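# Seat two marked drive blanks in a loose rack

## Task

Using the work order, find the two drive blanks labelled PUSH HOME and press each one in until it hits its stop and clicks into its latch, leaving every other blank untouched. The rack is not fixed to the table: it must tilt no more than a little (a bigger tilt fails the task) and must finish in its original spot. A blank counts only if it stays seated by itself once the robot lets go. Nothing may be pushed or dropped off the table.

## Robot and tools

Robot: two six-joint arms, left_arm and right_arm, each ending in a two-finger gripper. Joint order for both arms, in every row and every per-joint list: waist, shoulder, elbow, forearm roll, wrist pitch, wrist roll. Stated joint ranges in rad: elbow -2.792 to 2.792, all others -6.283 to 6.283; the true end may sit up to 0.010 rad either side.

Scene frame (used by the state line): origin on the table top midway between the arms, +x out over the table, +z up, left_arm on the +y side. The names left/right do not refer to image sides. Each state line gives the gripper point (midway between the pads) in metres, its orientation as quaternion wxyz, and velocities in m/s and rad/s; printed positions can be off, more so at long reach. Gripper frame: fingers point along its +z, they open and close along its x, fingertips reach 17.5 mm past the reported point. A flat block juts about 9 cm from the wrist roll axis toward the gripper's -y and turns with it. Turning only the wrist roll swings the gripper point on a 25 mm circle.

Row format: one flat list of 18 numbers, each in [-1, 1], covering both arms even if one is idle: left_arm's 6 joint values, then its gripper position, force_limit, speed, then the same 9 for right_arm. Joint values are scaled offsets, not poses: 1.0 equals 1.398 rad for waist and shoulder, 2.097 rad for elbow, 2.622 rad for forearm roll, wrist pitch and wrist roll. Gripper values are absolute commands: position +1 = open 50 mm, about -0.65 = pads meet, -1 = close until blocked; force_limit per pad about 20 N at -1, 102 N at 0, 185 N at +1 (actual grip up to ~17% higher); speed of the gap 20 mm/s at -1, 85 at 0, 150 at +1. To leave a gripper unchanged, repeat its previous three numbers (0 is itself a command).

execute_actions(actions): a list of actions; each action is a table of 1 to 15 rows, one row per 1/30 s step, the last row held for the remaining steps of the 15. Joint offsets in every row are measured from the angles at the start of that action (for the first action in a call, the last reported angles), not from the previous row. An empty list just returns the state and images. If an action would drive a joint more than 0.010 rad beyond its range, that action is rejected for both arms; a malformed action, or a first action failing this check, rejects the whole call. A joint pushed past its real end stops there, and a call that drives it fully there reports "joint sent to its limit" (absence of the line proves nothing).

move(target, speed, blocking): target is one 18-number row, joint values as offsets from the "Joint positions" in the latest result that lists them; gripper numbers are sent at once. speed is rad/s for the joint with the longest travel, 0.01 to 2, default 0.5. All joints progress in step, so grippers travel on curves; duration clamps to 0.5 to 10 s. Paths ignore obstacles and the other arm. Result adds a "move:" line: ending (done, off_target, moving, held, fault), limits=held or limits=none, and each arm's joint farthest from target. blocking=false returns after 0.5 s; then poll with wait(0) or halt with stop before any new actions or moves.

wait(seconds): 0 to 10, robot holds its last command. stop(): brakes a running move (needs room; fingers continue). zoom_image(camera, region): camera is cam_head_left (896x504), cam_head_right (896x504), cam_left_wrist (616x616) or cam_right_wrist (616x616); region [x0, y0, x1, y1] in pixels from the top-left, at most 504 by 504. show_instructions(): shows the work order image that identifies the PUSH HOME blanks. finished_scene(scene): ends scene number 1 or 2 permanently; call only once both blanks stay latched with the robot clear.

Reading results: "Joint positions", "Joint velocities", "Joint targets" and torques are per arm in joint order. object_status: 0 moving, 1 blocked while opening, 2 blocked while closing (a grip), 3 reached the commanded opening or pads met. Opening in mm is about (250 - position_measured) x 0.202. Step readings mark HELD when part of an arm's row was held back; "joint command not followed" means the clearance check altered targets. Torque readings carry offset and noise.

Limits on motion: per-step joint speed caps (2.09, 3.14, 3.93 rad/s), each joint target kept within a fixed lead of its measured angle, and a step is scaled back if the gripper would jump over 70 mm. Large offsets may need several actions.

Cautions: arms are stiff, so aiming even slightly past a firm contact can trigger a stop. Contact torque at a joint's load limit (waist/shoulder 302, elbow 142, others 40 N m) or 144 N external force halts that arm for 10 s and drops the rest of the call. Press the blanks slowly and along their insertion direction, since a hard or off-axis shove can slide or tip the unanchored rack; brace or watch the rack if needed. Do not touch the unmarked blanks, do not let the arms collide, and avoid slams, drops or anything leaving the table. Holding loads heats motors (MOTOR HOT warning, then OVER-TEMPERATURE FAULT). The robot holds its last command while you are composing a reply.

Each tool is called by a JSON object that holds its "fn" and its "kwargs", one argument or row to a line.

## Session

{"fn": "execute_actions", "kwargs": {
  "actions": []
}}

{"fn": "show_instructions", "kwargs": {

}}

Scene clock: 0.00 s.
left_arm: end_effector_position=(+0.9710, +0.7424, +0.2742) position_measured=3 object_status=3 end_effector_quat_wxyz=(+0.041, +0.911, -0.410, +0.019) end_effector_velocity=(+0.001, +0.000, +0.001) end_effector_angular_velocity=(+0.001, -0.004, -0.001) | right_arm: end_effector_position=(+0.0293, -0.2030, +0.3940) position_measured=3 object_status=3 end_effector_quat_wxyz=(+0.109, +0.074, +0.985, +0.107) end_effector_velocity=(+0.000, +0.000, +0.000) end_effector_angular_velocity=(+0.000, -0.000, -0.000)
Joint names: [waist, shoulder, elbow, forearm roll, wrist pitch, wrist roll]
Joint positions: left_arm=[-0.058  0.69   0.974 -0.089  1.489  2.556] | right_arm=[ 1.455 -0.421  2.044 -0.256  1.343  0.264]
Joint velocities: left_arm=[ 0.    -0.    -0.001  0.    -0.003  0.001] | right_arm=[-0.  0. -0. -0. -0.  0.]
Joint torques (N m, as the joint torque sensors report them, + toward a larger angle): no reading
Joint targets: left_arm=[-0.058 0.690 0.974 -0.089 1.489 2.556] | right_arm=[1.455 -0.421 2.044 -0.256 1.343 0.264]

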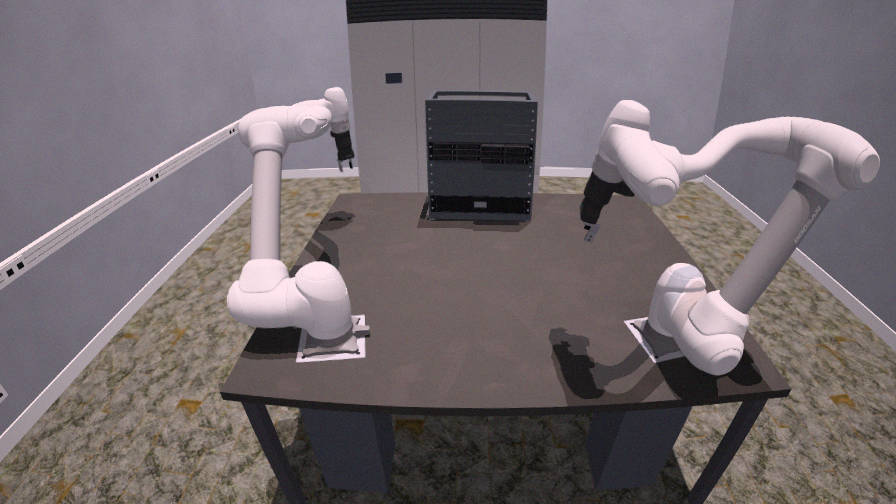

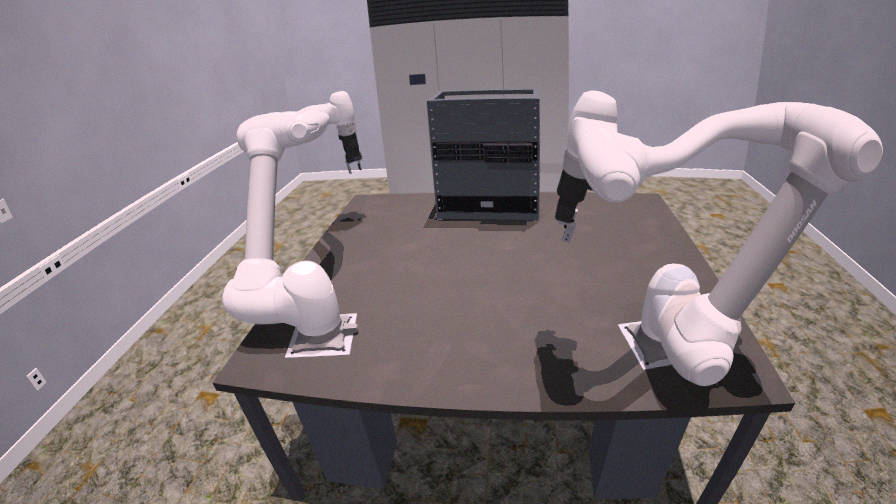

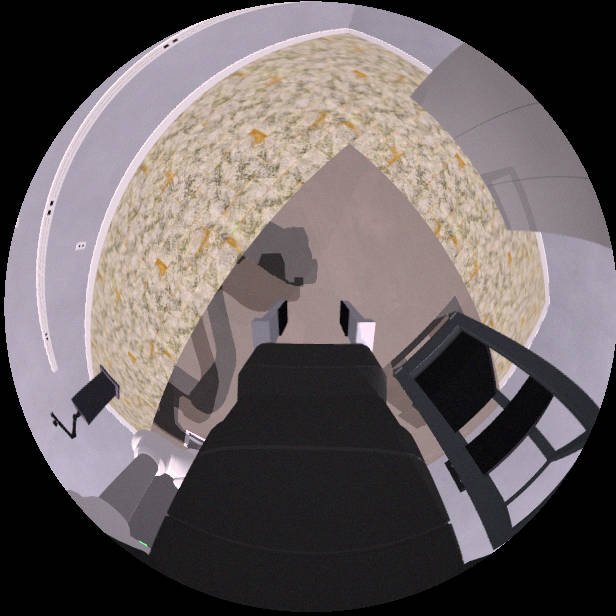

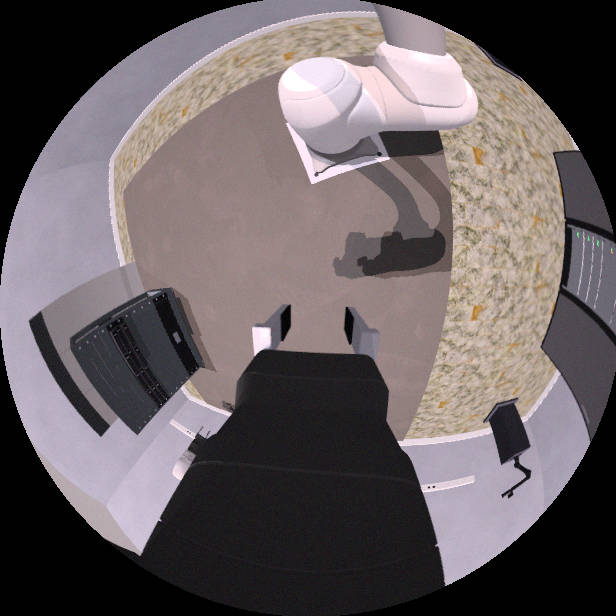

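Reference images for this scene: work order.

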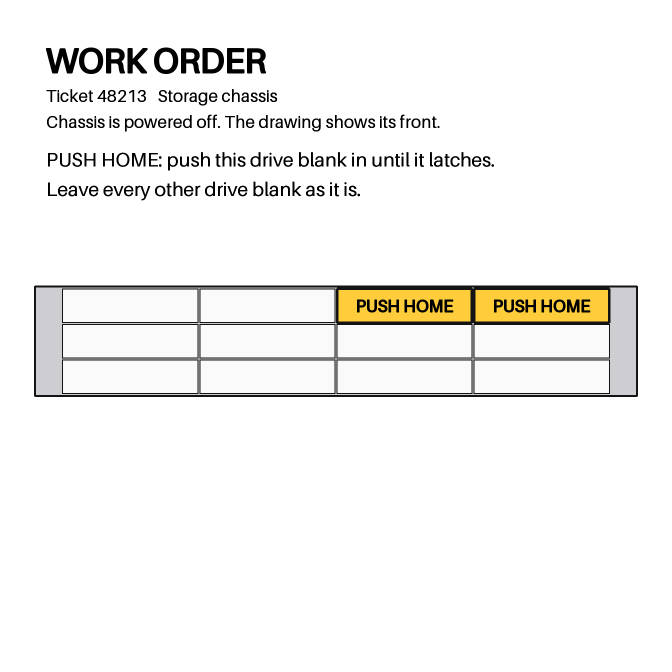

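{"fn": "zoom_image", "kwargs": {
  "camera": "cam_head_left",
  "region": [400, 80, 560, 240]
}}

{"fn": "zoom_image", "kwargs": {
  "camera": "cam_head_right",
  "region": [400, 80, 560, 240]
}}

Region (400, 80, 560, 240) of cam_head_left's 896x504 image, scaled by 3.150, with more detail than that image has.

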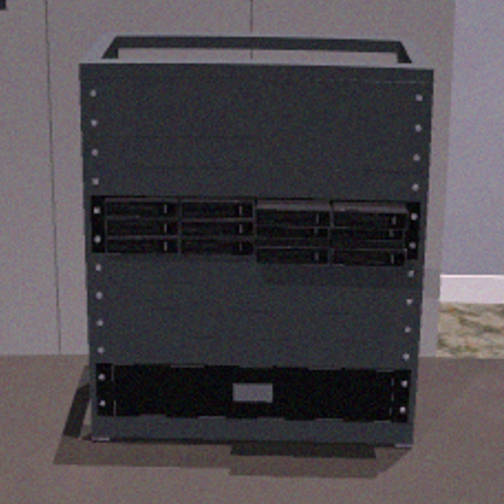

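Region (400, 80, 560, 240) of cam_head_right's 896x504 image, scaled by 3.150, with more detail than that image has.

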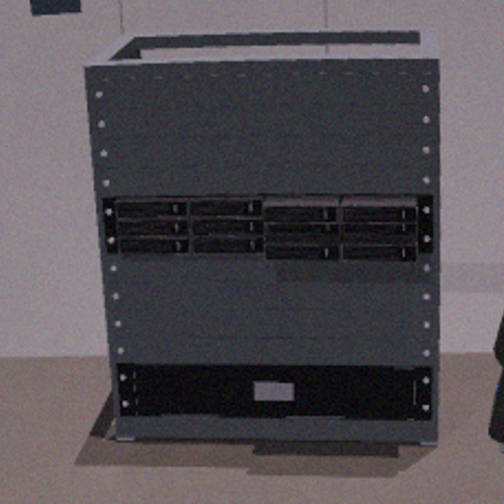

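{"fn": "move", "kwargs": {
  "target": [-0.25,-0.1634,0.3794,0,0,0,1,0,0,0,0,0,0,0,0,1,0,0],
  "speed": 1.2
}}

Scene clock: 7.80 s.
left_arm: end_effector_position=(+0.5734, +0.4922, +0.0987) position_measured=3 object_status=3 end_effector_quat_wxyz=(+0.145, +0.798, -0.529, -0.249) end_effector_velocity=(-0.001, +0.000, -0.000) end_effector_angular_velocity=(+0.001, +0.003, +0.001) | right_arm: end_effector_position=(+0.0293, -0.2030, +0.3940) position_measured=3 object_status=3 end_effector_quat_wxyz=(+0.109, +0.074, +0.985, +0.107) end_effector_velocity=(-0.000, -0.000, +0.001) end_effector_angular_velocity=(-0.001, +0.000, -0.001)
Joint names: [waist, shoulder, elbow, forearm roll, wrist pitch, wrist roll]
Joint positions: left_arm=[-0.407  0.462  1.769 -0.089  1.489  2.556] | right_arm=[ 1.455 -0.421  2.044 -0.256  1.343  0.264]
Joint velocities: left_arm=[-0.    -0.     0.001 -0.     0.002 -0.002] | right_arm=[ 0.    -0.    -0.001  0.001  0.002 -0.   ]
Joint torques (N m, as the joint torque sensors report them, + toward a larger angle): left_arm=[  1.32 -83.21 -33.53   2.91   1.88  -0.09] | right_arm=[ -0.91   1.88 -42.57   2.35  -0.66   0.36]
Joint targets: left_arm=[-0.407 0.462 1.770 -0.089 1.489 2.556] | right_arm=[1.455 -0.421 2.044 -0.256 1.343 0.264]
move: done; limits=none; left_arm: farthest joint: the waist, 0.000 radians from its target (0.350 radians at the start); right_arm: farthest joint: the waist, 0.000 radians from its target (0.000 radians at the start)

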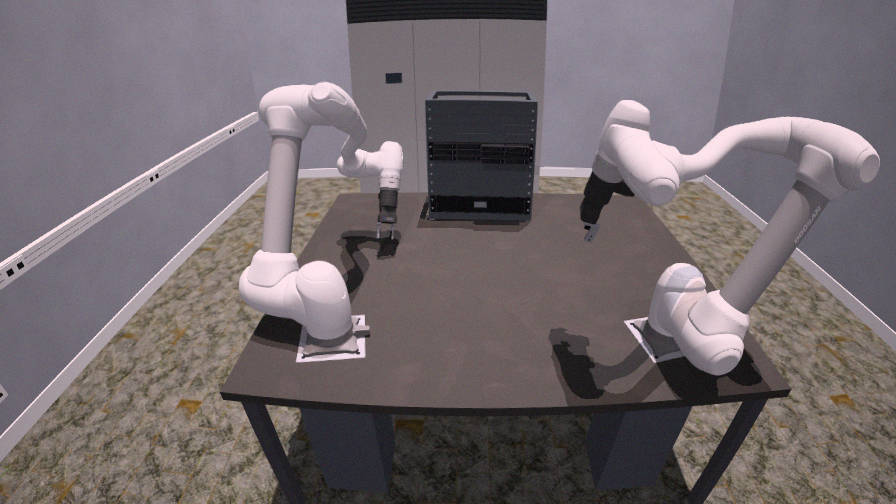

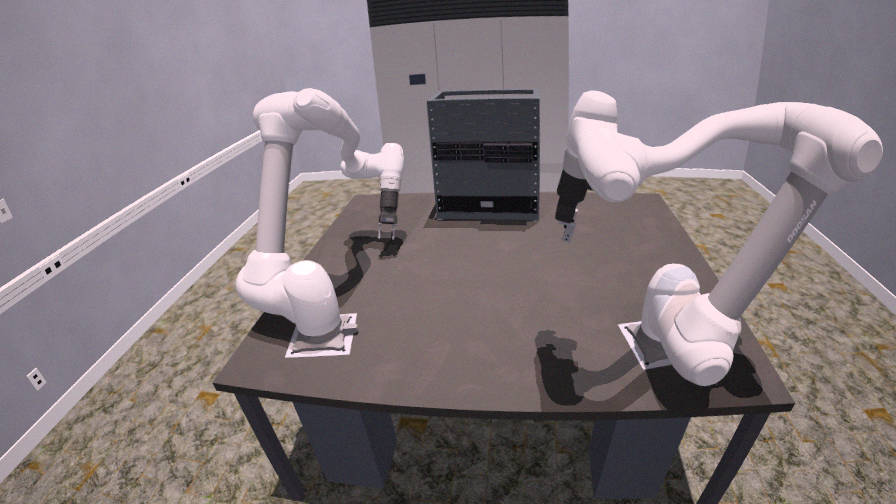

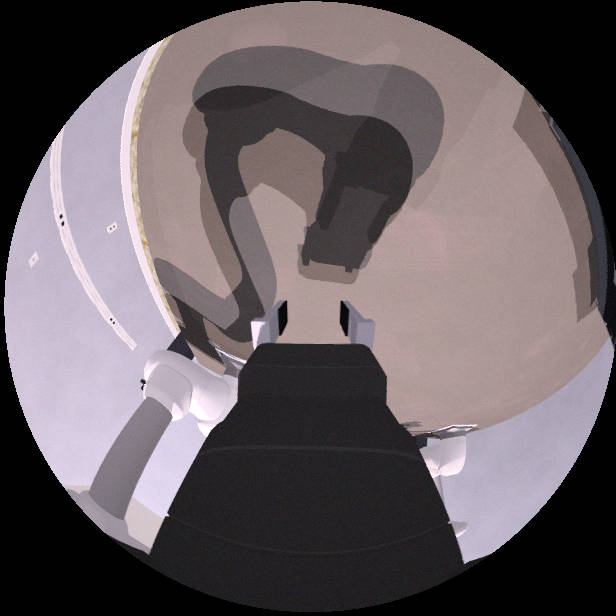

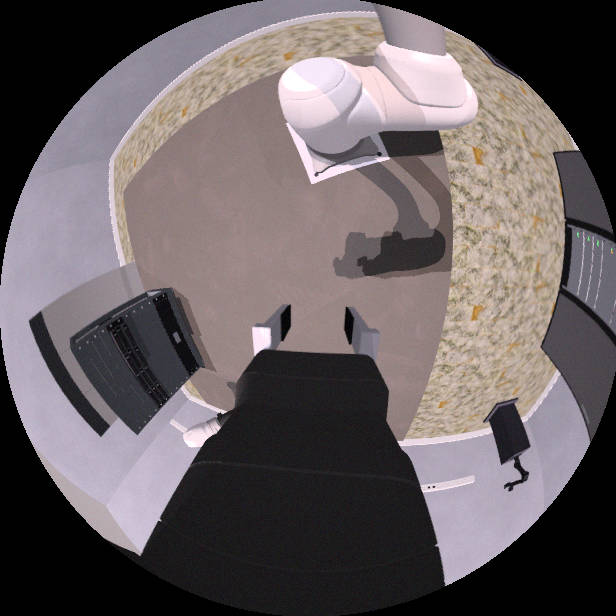

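{"fn": "move", "kwargs": {
  "target": [-0.5757,0,0,0.7694,-0.1302,-0.6572,1,0,0,0,0,0,0,0,0,1,0,0],
  "speed": 1.5
}}

{"fn": "zoom_image", "kwargs": {
  "camera": "cam_left_wrist",
  "region": [150, 170, 470, 370]
}}

Scene clock: 10.90 s.
left_arm: end_effector_position=(+0.7202, -0.0002, +0.3895) position_measured=3 object_status=3 end_effector_quat_wxyz=(+0.500, -0.500, +0.500, -0.500) end_effector_velocity=(-0.000, -0.001, +0.001) end_effector_angular_velocity=(-0.000, -0.001, -0.001) | right_arm: end_effector_position=(+0.0293, -0.2030, +0.3940) position_measured=3 object_status=3 end_effector_quat_wxyz=(+0.109, +0.074, +0.985, +0.107) end_effector_velocity=(-0.000, +0.000, +0.000) end_effector_angular_velocity=(+0.001, +0.001, -0.000)
Joint names: [waist, shoulder, elbow, forearm roll, wrist pitch, wrist roll]
Joint positions: left_arm=[-1.212  0.462  1.769  1.928  1.148  0.833] | right_arm=[ 1.455 -0.421  2.044 -0.256  1.343  0.264]
Joint velocities: left_arm=[-0.     0.    -0.001  0.001 -0.    -0.   ] | right_arm=[-0.    -0.    -0.001  0.001 -0.     0.   ]
Joint torques (N m, as the joint torque sensors report them, + toward a larger angle): left_arm=[  2.46 -89.95 -38.92   0.54   2.11   0.06] | right_arm=[  0.38   3.01 -43.46   2.47  -0.7    0.34]
Joint targets: left_arm=[-1.212 0.462 1.769 1.928 1.148 0.833] | right_arm=[1.455 -0.421 2.044 -0.256 1.343 0.264]
move: done; limits=none; left_arm: farthest joint: the waist, 0.000 radians from its target (0.805 radians at the start); right_arm: farthest joint: the waist, 0.000 radians from its target (0.000 radians at the start)

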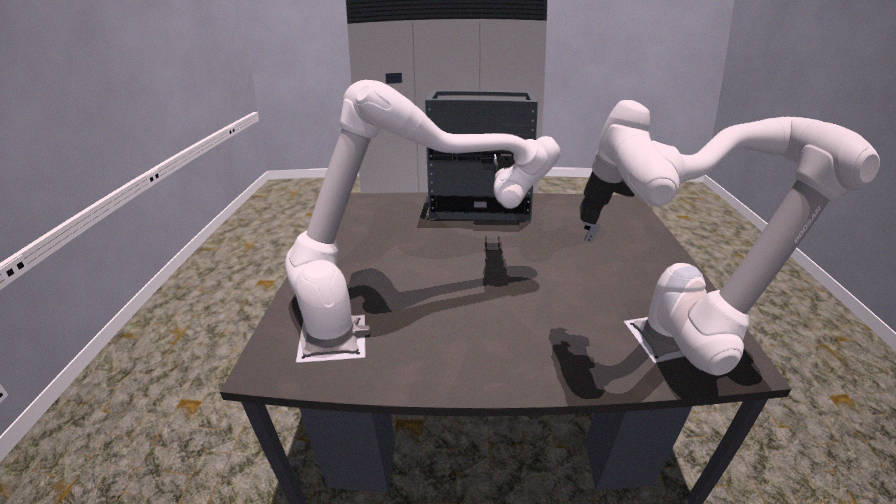

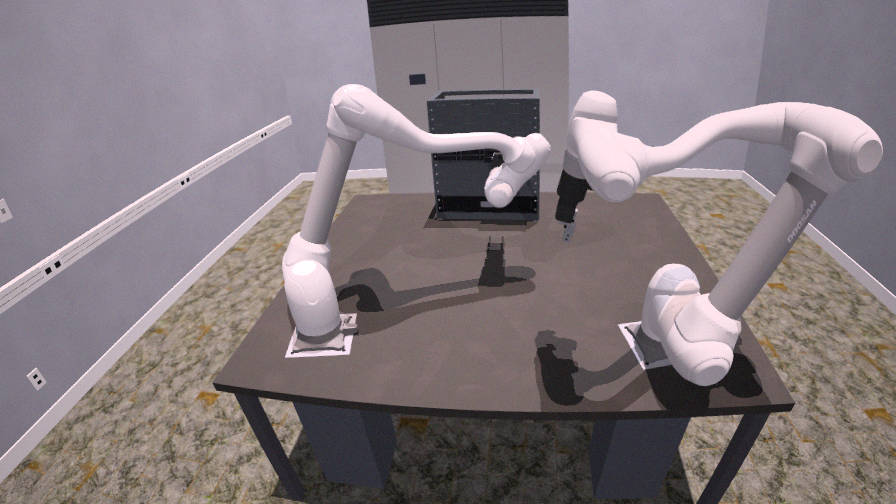

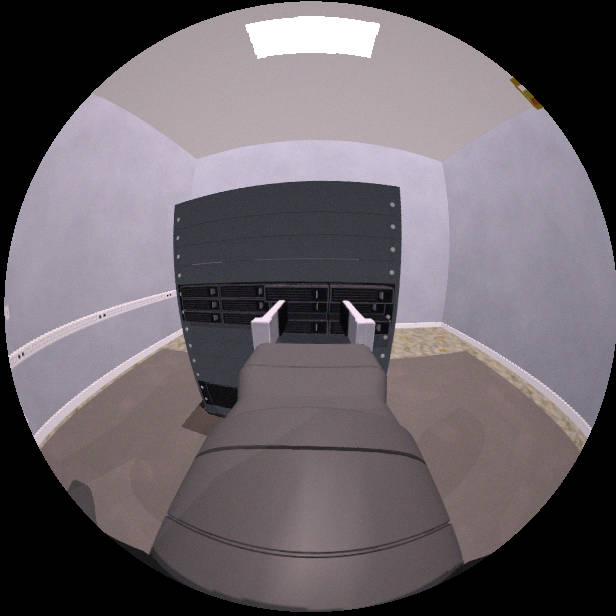

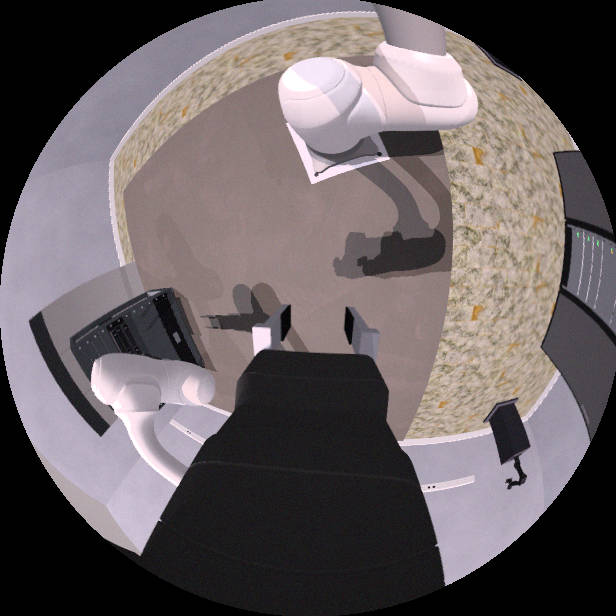

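Region (150, 170, 470, 370) of cam_left_wrist's 616x616 image, scaled by 1.575, with more detail than that image has; it fills the top 315 rows of this view, and the rest is white.

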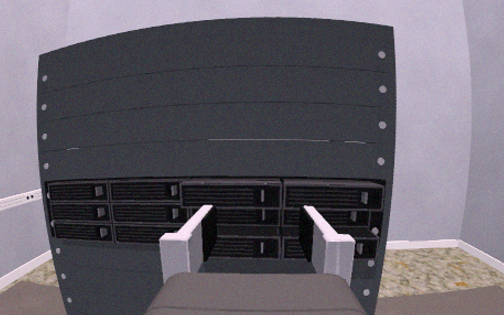

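{"fn": "move", "kwargs": {
  "target": [0.0787,0.0295,-0.0268,0.0293,-0.0331,-0.0084,1,0,0,0,0,0,0,0,0,1,0,0],
  "speed": 0.25
}}

{"fn": "zoom_image", "kwargs": {
  "camera": "cam_left_wrist",
  "region": [190, 200, 450, 360]
}}

Scene clock: 14.37 s.
left_arm: end_effector_position=(+0.8001, +0.0256, +0.3842) position_measured=3 object_status=3 end_effector_quat_wxyz=(+0.500, -0.500, +0.500, -0.500) end_effector_velocity=(+0.000, +0.000, +0.000) end_effector_angular_velocity=(+0.000, -0.001, +0.001) | right_arm: end_effector_position=(+0.0293, -0.2030, +0.3940) position_measured=3 object_status=3 end_effector_quat_wxyz=(+0.109, +0.074, +0.985, +0.107) end_effector_velocity=(-0.000, +0.001, -0.000) end_effector_angular_velocity=(+0.002, +0.000, +0.001)
Joint names: [waist, shoulder, elbow, forearm roll, wrist pitch, wrist roll]
Joint positions: left_arm=[-1.102  0.503  1.713  2.005  1.061  0.811] | right_arm=[ 1.455 -0.421  2.044 -0.256  1.343  0.264]
Joint velocities: left_arm=[ 0.001 -0.    -0.     0.     0.001  0.   ] | right_arm=[-0.    -0.     0.     0.    -0.002 -0.   ]
Joint torques (N m, as the joint torque sensors report them, + toward a larger angle): left_arm=[  0.16 -94.39 -39.86   0.1    2.45  -0.13] | right_arm=[  0.97   1.69 -42.79   2.38  -0.7    0.36]
Joint targets: left_arm=[-1.102 0.503 1.713 2.005 1.061 0.811] | right_arm=[1.455 -0.421 2.044 -0.256 1.343 0.264]
move: done; limits=none; left_arm: farthest joint: the waist, 0.000 radians from its target (0.110 radians at the start); right_arm: farthest joint: the waist, 0.000 radians from its target (0.000 radians at the start)

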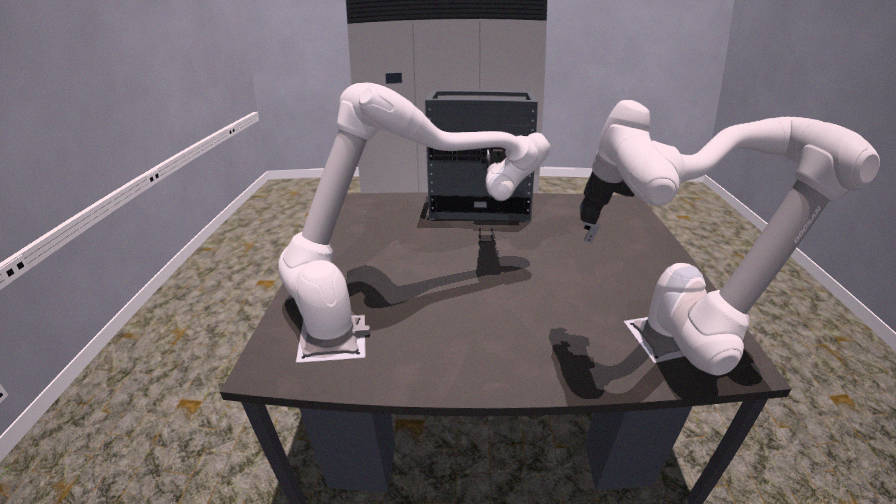

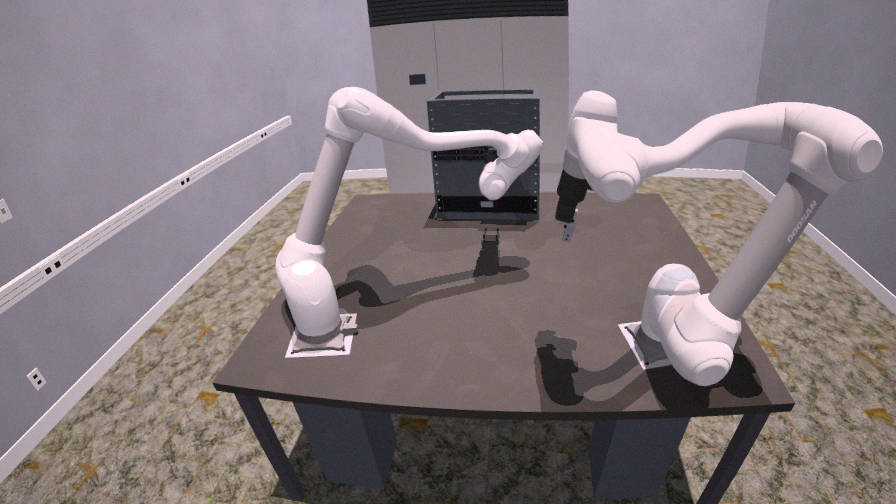

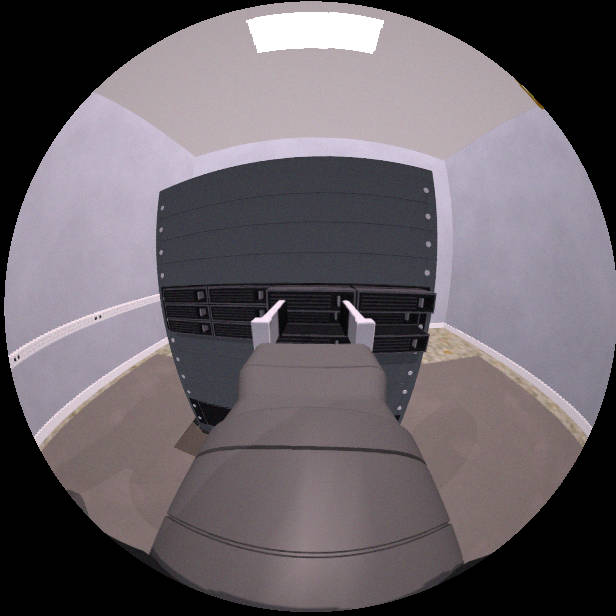

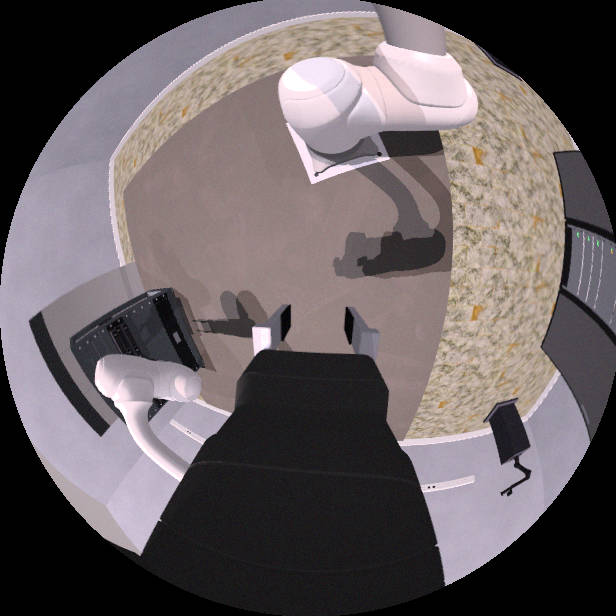

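Region (190, 200, 450, 360) of cam_left_wrist's 616x616 image, scaled by 1.938, with more detail than that image has; it fills the top 310 rows of this view, and the rest is white.

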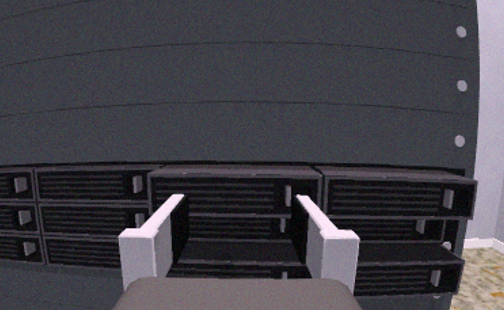

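{"fn": "move", "kwargs": {
  "target": [0.0215,0.019,-0.0215,0.0053,-0.0114,0.0027,1,0,0,0,0,0,0,0,0,1,0,0],
  "speed": 0.06
}}

{"fn": "zoom_image", "kwargs": {
  "camera": "cam_left_wrist",
  "region": [190, 200, 450, 360]
}}

Scene clock: 19.47 s.
left_arm: end_effector_position=(+0.8300, +0.0246, +0.3844) position_measured=3 object_status=3 end_effector_quat_wxyz=(+0.500, -0.500, +0.500, -0.500) end_effector_velocity=(+0.000, +0.000, -0.000) end_effector_angular_velocity=(+0.000, +0.000, -0.000) | right_arm: end_effector_position=(+0.0293, -0.2030, +0.3940) position_measured=3 object_status=3 end_effector_quat_wxyz=(+0.109, +0.074, +0.985, +0.107) end_effector_velocity=(-0.000, +0.000, +0.000) end_effector_angular_velocity=(+0.001, +0.001, -0.000)
Joint names: [waist, shoulder, elbow, forearm roll, wrist pitch, wrist roll]
Joint positions: left_arm=[-1.072  0.53   1.668  2.018  1.031  0.818] | right_arm=[ 1.455 -0.421  2.044 -0.256  1.343  0.264]
Joint velocities: left_arm=[ 0. -0.  0.  0. -0.  0.] | right_arm=[-0.    -0.    -0.     0.001 -0.001  0.   ]
Joint torques (N m, as the joint torque sensors report them, + toward a larger angle): left_arm=[  2.17 -97.04 -39.96   0.27   2.14   0.04] | right_arm=[ -0.48   1.35 -42.67   2.5   -0.74   0.05]
Joint targets: left_arm=[-1.072 0.530 1.668 2.018 1.031 0.818] | right_arm=[1.455 -0.421 2.044 -0.256 1.343 0.264]
move: done; limits=none; left_arm: farthest joint: the waist, 0.000 radians from its target (0.030 radians at the start); right_arm: farthest joint: the waist, 0.000 radians from its target (0.000 radians at the start)

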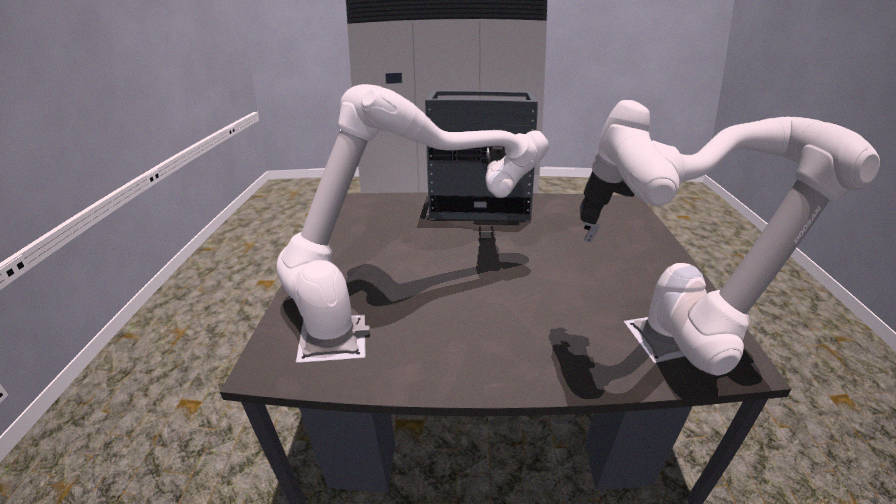

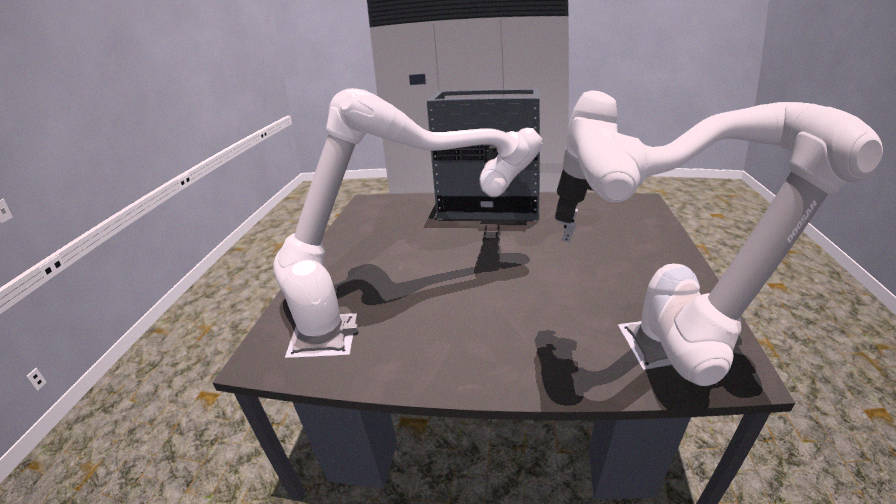

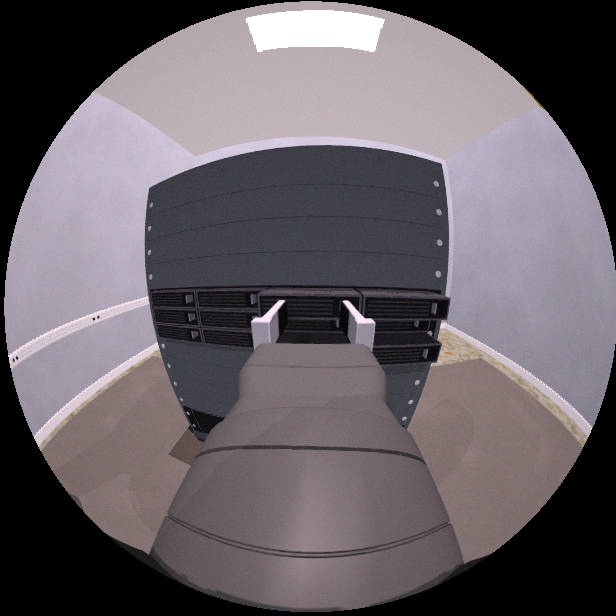

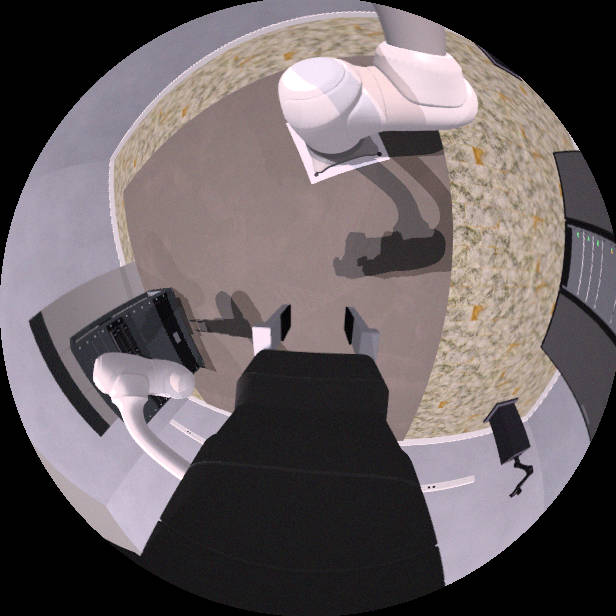

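Region (190, 200, 450, 360) of cam_left_wrist's 616x616 image, scaled by 1.938, with more detail than that image has; it fills the top 310 rows of this view, and the rest is white.

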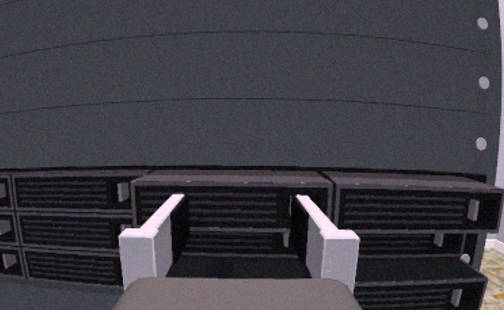

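{"fn": "move", "kwargs": {
  "target": [0.0215,0.019,-0.0215,0.0053,-0.0114,0.0027,1,0,0,0,0,0,0,0,0,1,0,0],
  "speed": 0.025
}}

{"fn": "zoom_image", "kwargs": {
  "camera": "cam_left_wrist",
  "region": [190, 200, 450, 360]
}}

Scene clock: 23.20 s.
left_arm: end_effector_position=(+0.8601, +0.0252, +0.3844) position_measured=3 object_status=3 end_effector_quat_wxyz=(+0.500, -0.500, +0.500, -0.500) end_effector_velocity=(-0.000, +0.000, -0.000) end_effector_angular_velocity=(-0.002, +0.000, -0.000) | right_arm: end_effector_position=(+0.0293, -0.2030, +0.3940) position_measured=3 object_status=3 end_effector_quat_wxyz=(+0.109, +0.074, +0.985, +0.107) end_effector_velocity=(+0.000, -0.000, -0.000) end_effector_angular_velocity=(-0.000, -0.000, -0.000)
Joint names: [waist, shoulder, elbow, forearm roll, wrist pitch, wrist roll]
Joint positions: left_arm=[-1.042  0.556  1.623  2.032  1.001  0.825] | right_arm=[ 1.455 -0.421  2.044 -0.256  1.343  0.264]
Joint velocities: left_arm=[-0.    -0.     0.001  0.     0.    -0.002] | right_arm=[-0.  0.  0. -0.  0.  0.]
Joint torques (N m, as the joint torque sensors report them, + toward a larger angle): left_arm=[  7.31 -99.29 -41.41  -0.57   2.8   -0.08] | right_arm=[  0.54   1.04 -43.13   2.58  -0.67   0.3 ]
Joint targets: left_arm=[-1.042 0.556 1.623 2.032 1.001 0.825] | right_arm=[1.455 -0.421 2.044 -0.256 1.343 0.264]
move: done; limits=none; left_arm: farthest joint: the waist, 0.000 radians from its target (0.030 radians at the start); right_arm: farthest joint: the waist, 0.000 radians from its target (0.000 radians at the start)

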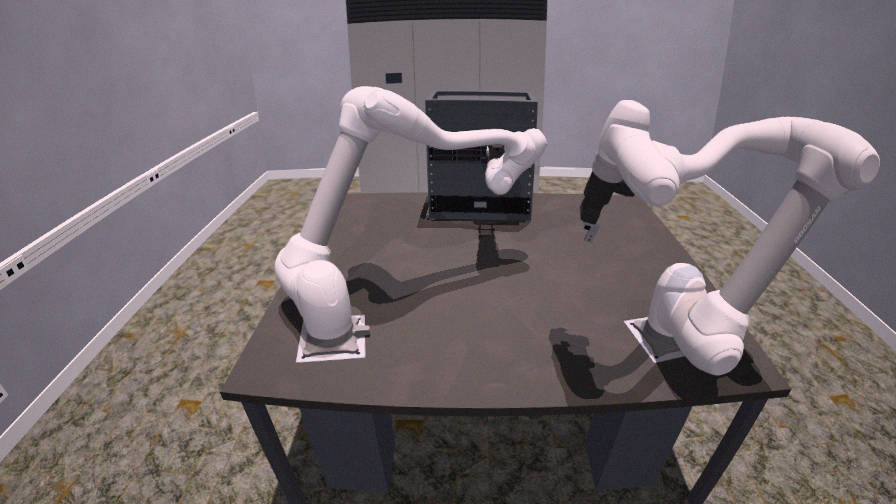

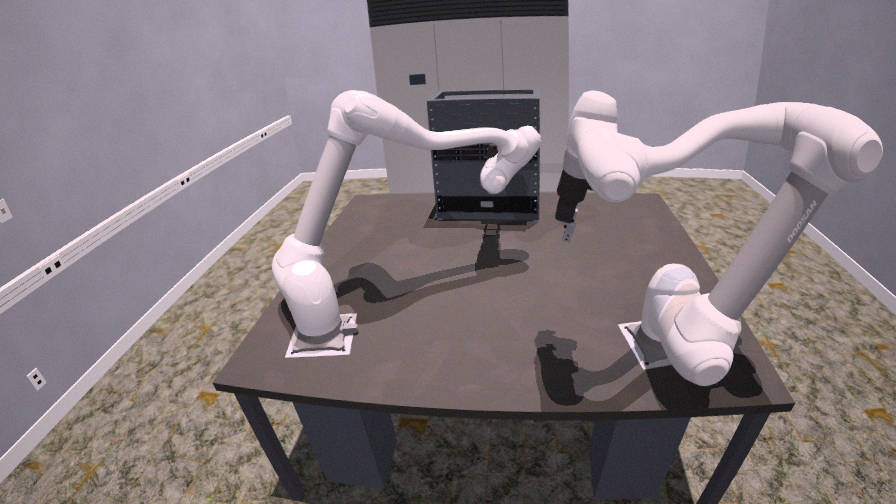

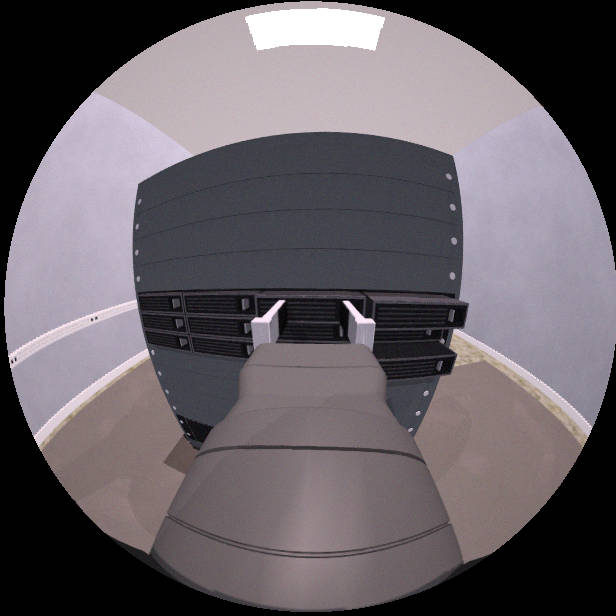

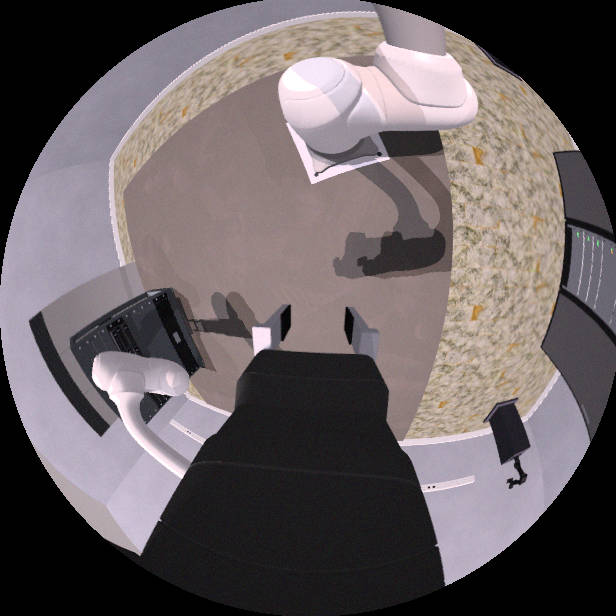

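Region (190, 200, 450, 360) of cam_left_wrist's 616x616 image, scaled by 1.938, with more detail than that image has; it fills the top 310 rows of this view, and the rest is white.

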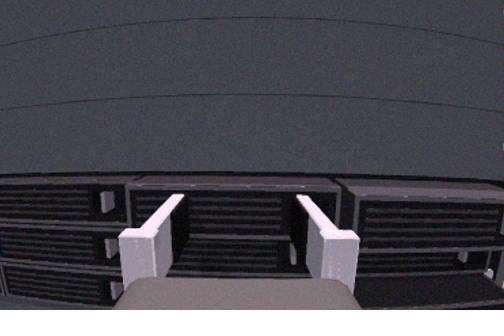

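{"fn": "move", "kwargs": {
  "target": [0.0014,0.0013,-0.0014,0.0004,-0.0008,0.0002,1,0,0,0,0,0,0,0,0,1,0,0],
  "speed": 0.01
}}

Scene clock: 25.77 s.
left_arm: end_effector_position=(+0.8620, +0.0252, +0.3843) position_measured=3 object_status=3 end_effector_quat_wxyz=(+0.500, -0.500, +0.500, -0.500) end_effector_velocity=(-0.000, -0.000, +0.000) end_effector_angular_velocity=(+0.000, +0.001, -0.001) | right_arm: end_effector_position=(+0.0293, -0.2030, +0.3940) position_measured=3 object_status=3 end_effector_quat_wxyz=(+0.109, +0.074, +0.985, +0.107) end_effector_velocity=(+0.000, -0.001, -0.001) end_effector_angular_velocity=(-0.002, -0.000, +0.001)
Joint names: [waist, shoulder, elbow, forearm roll, wrist pitch, wrist roll]
Joint positions: left_arm=[-1.04   0.558  1.62   2.033  0.999  0.825] | right_arm=[ 1.455 -0.421  2.044 -0.256  1.343  0.264]
Joint velocities: left_arm=[-0.    -0.001  0.    -0.001 -0.001  0.001] | right_arm=[-0.    -0.     0.001  0.     0.    -0.001]
Joint torques (N m, as the joint torque sensors report them, + toward a larger angle): left_arm=[  8.84 -98.33 -40.95  -0.57   2.45   0.04] | right_arm=[  0.89   0.76 -43.85   2.45  -0.95   0.52]
Joint targets: left_arm=[-1.040 0.558 1.620 2.033 0.999 0.825] | right_arm=[1.455 -0.421 2.044 -0.256 1.343 0.264]
move: done; limits=none; left_arm: farthest joint: the waist, 0.000 radians from its target (0.002 radians at the start); right_arm: farthest joint: the waist, 0.000 radians from its target (0.000 radians at the start)

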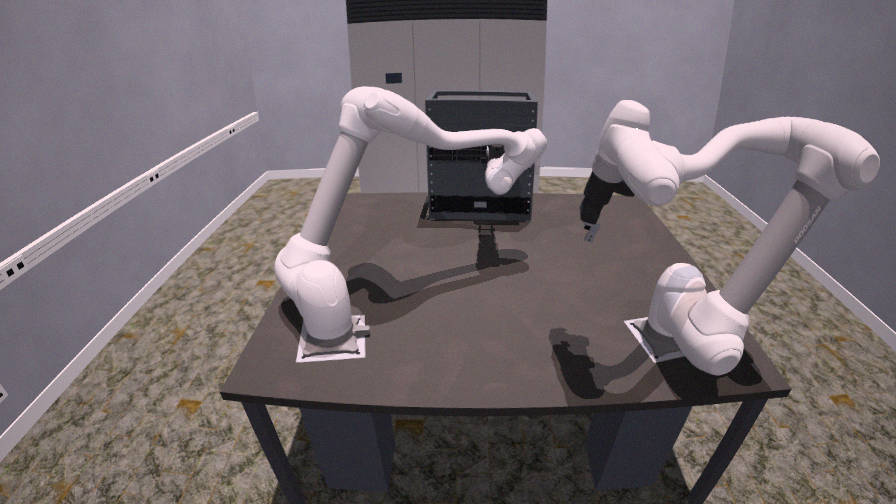

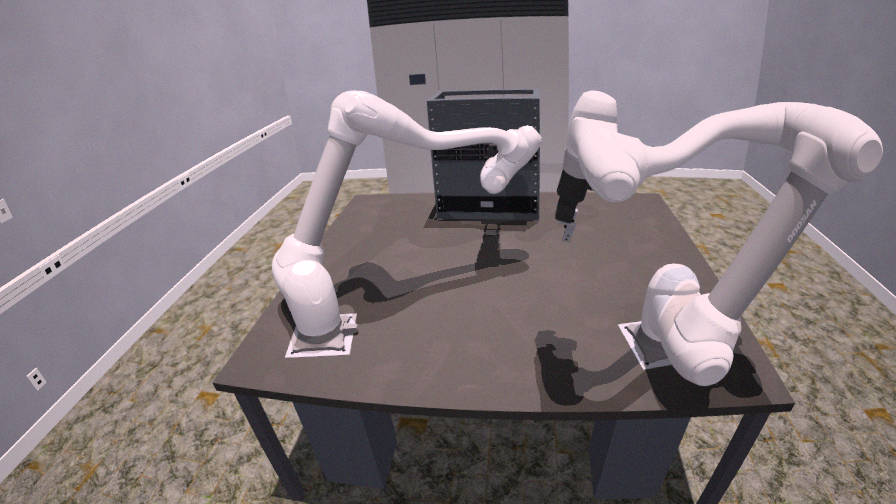

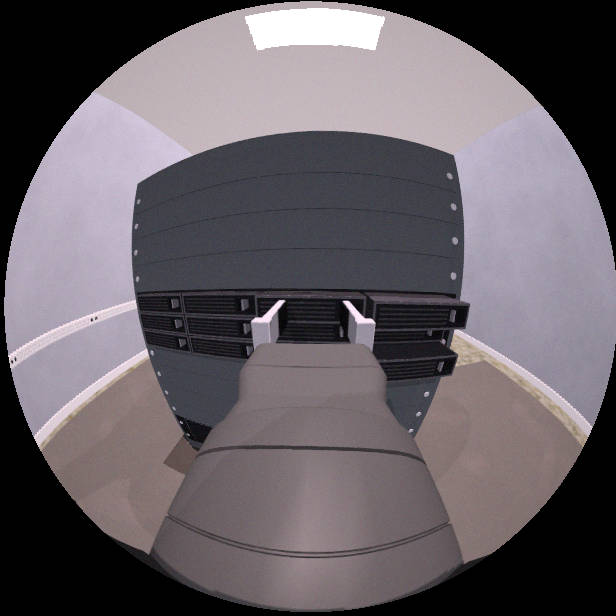

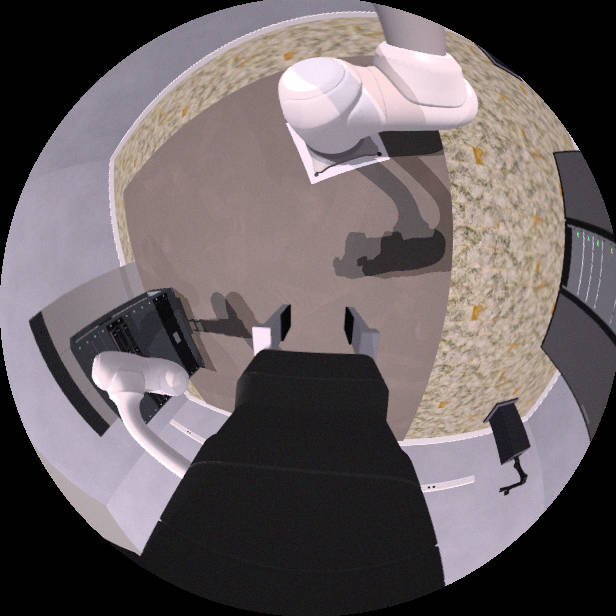

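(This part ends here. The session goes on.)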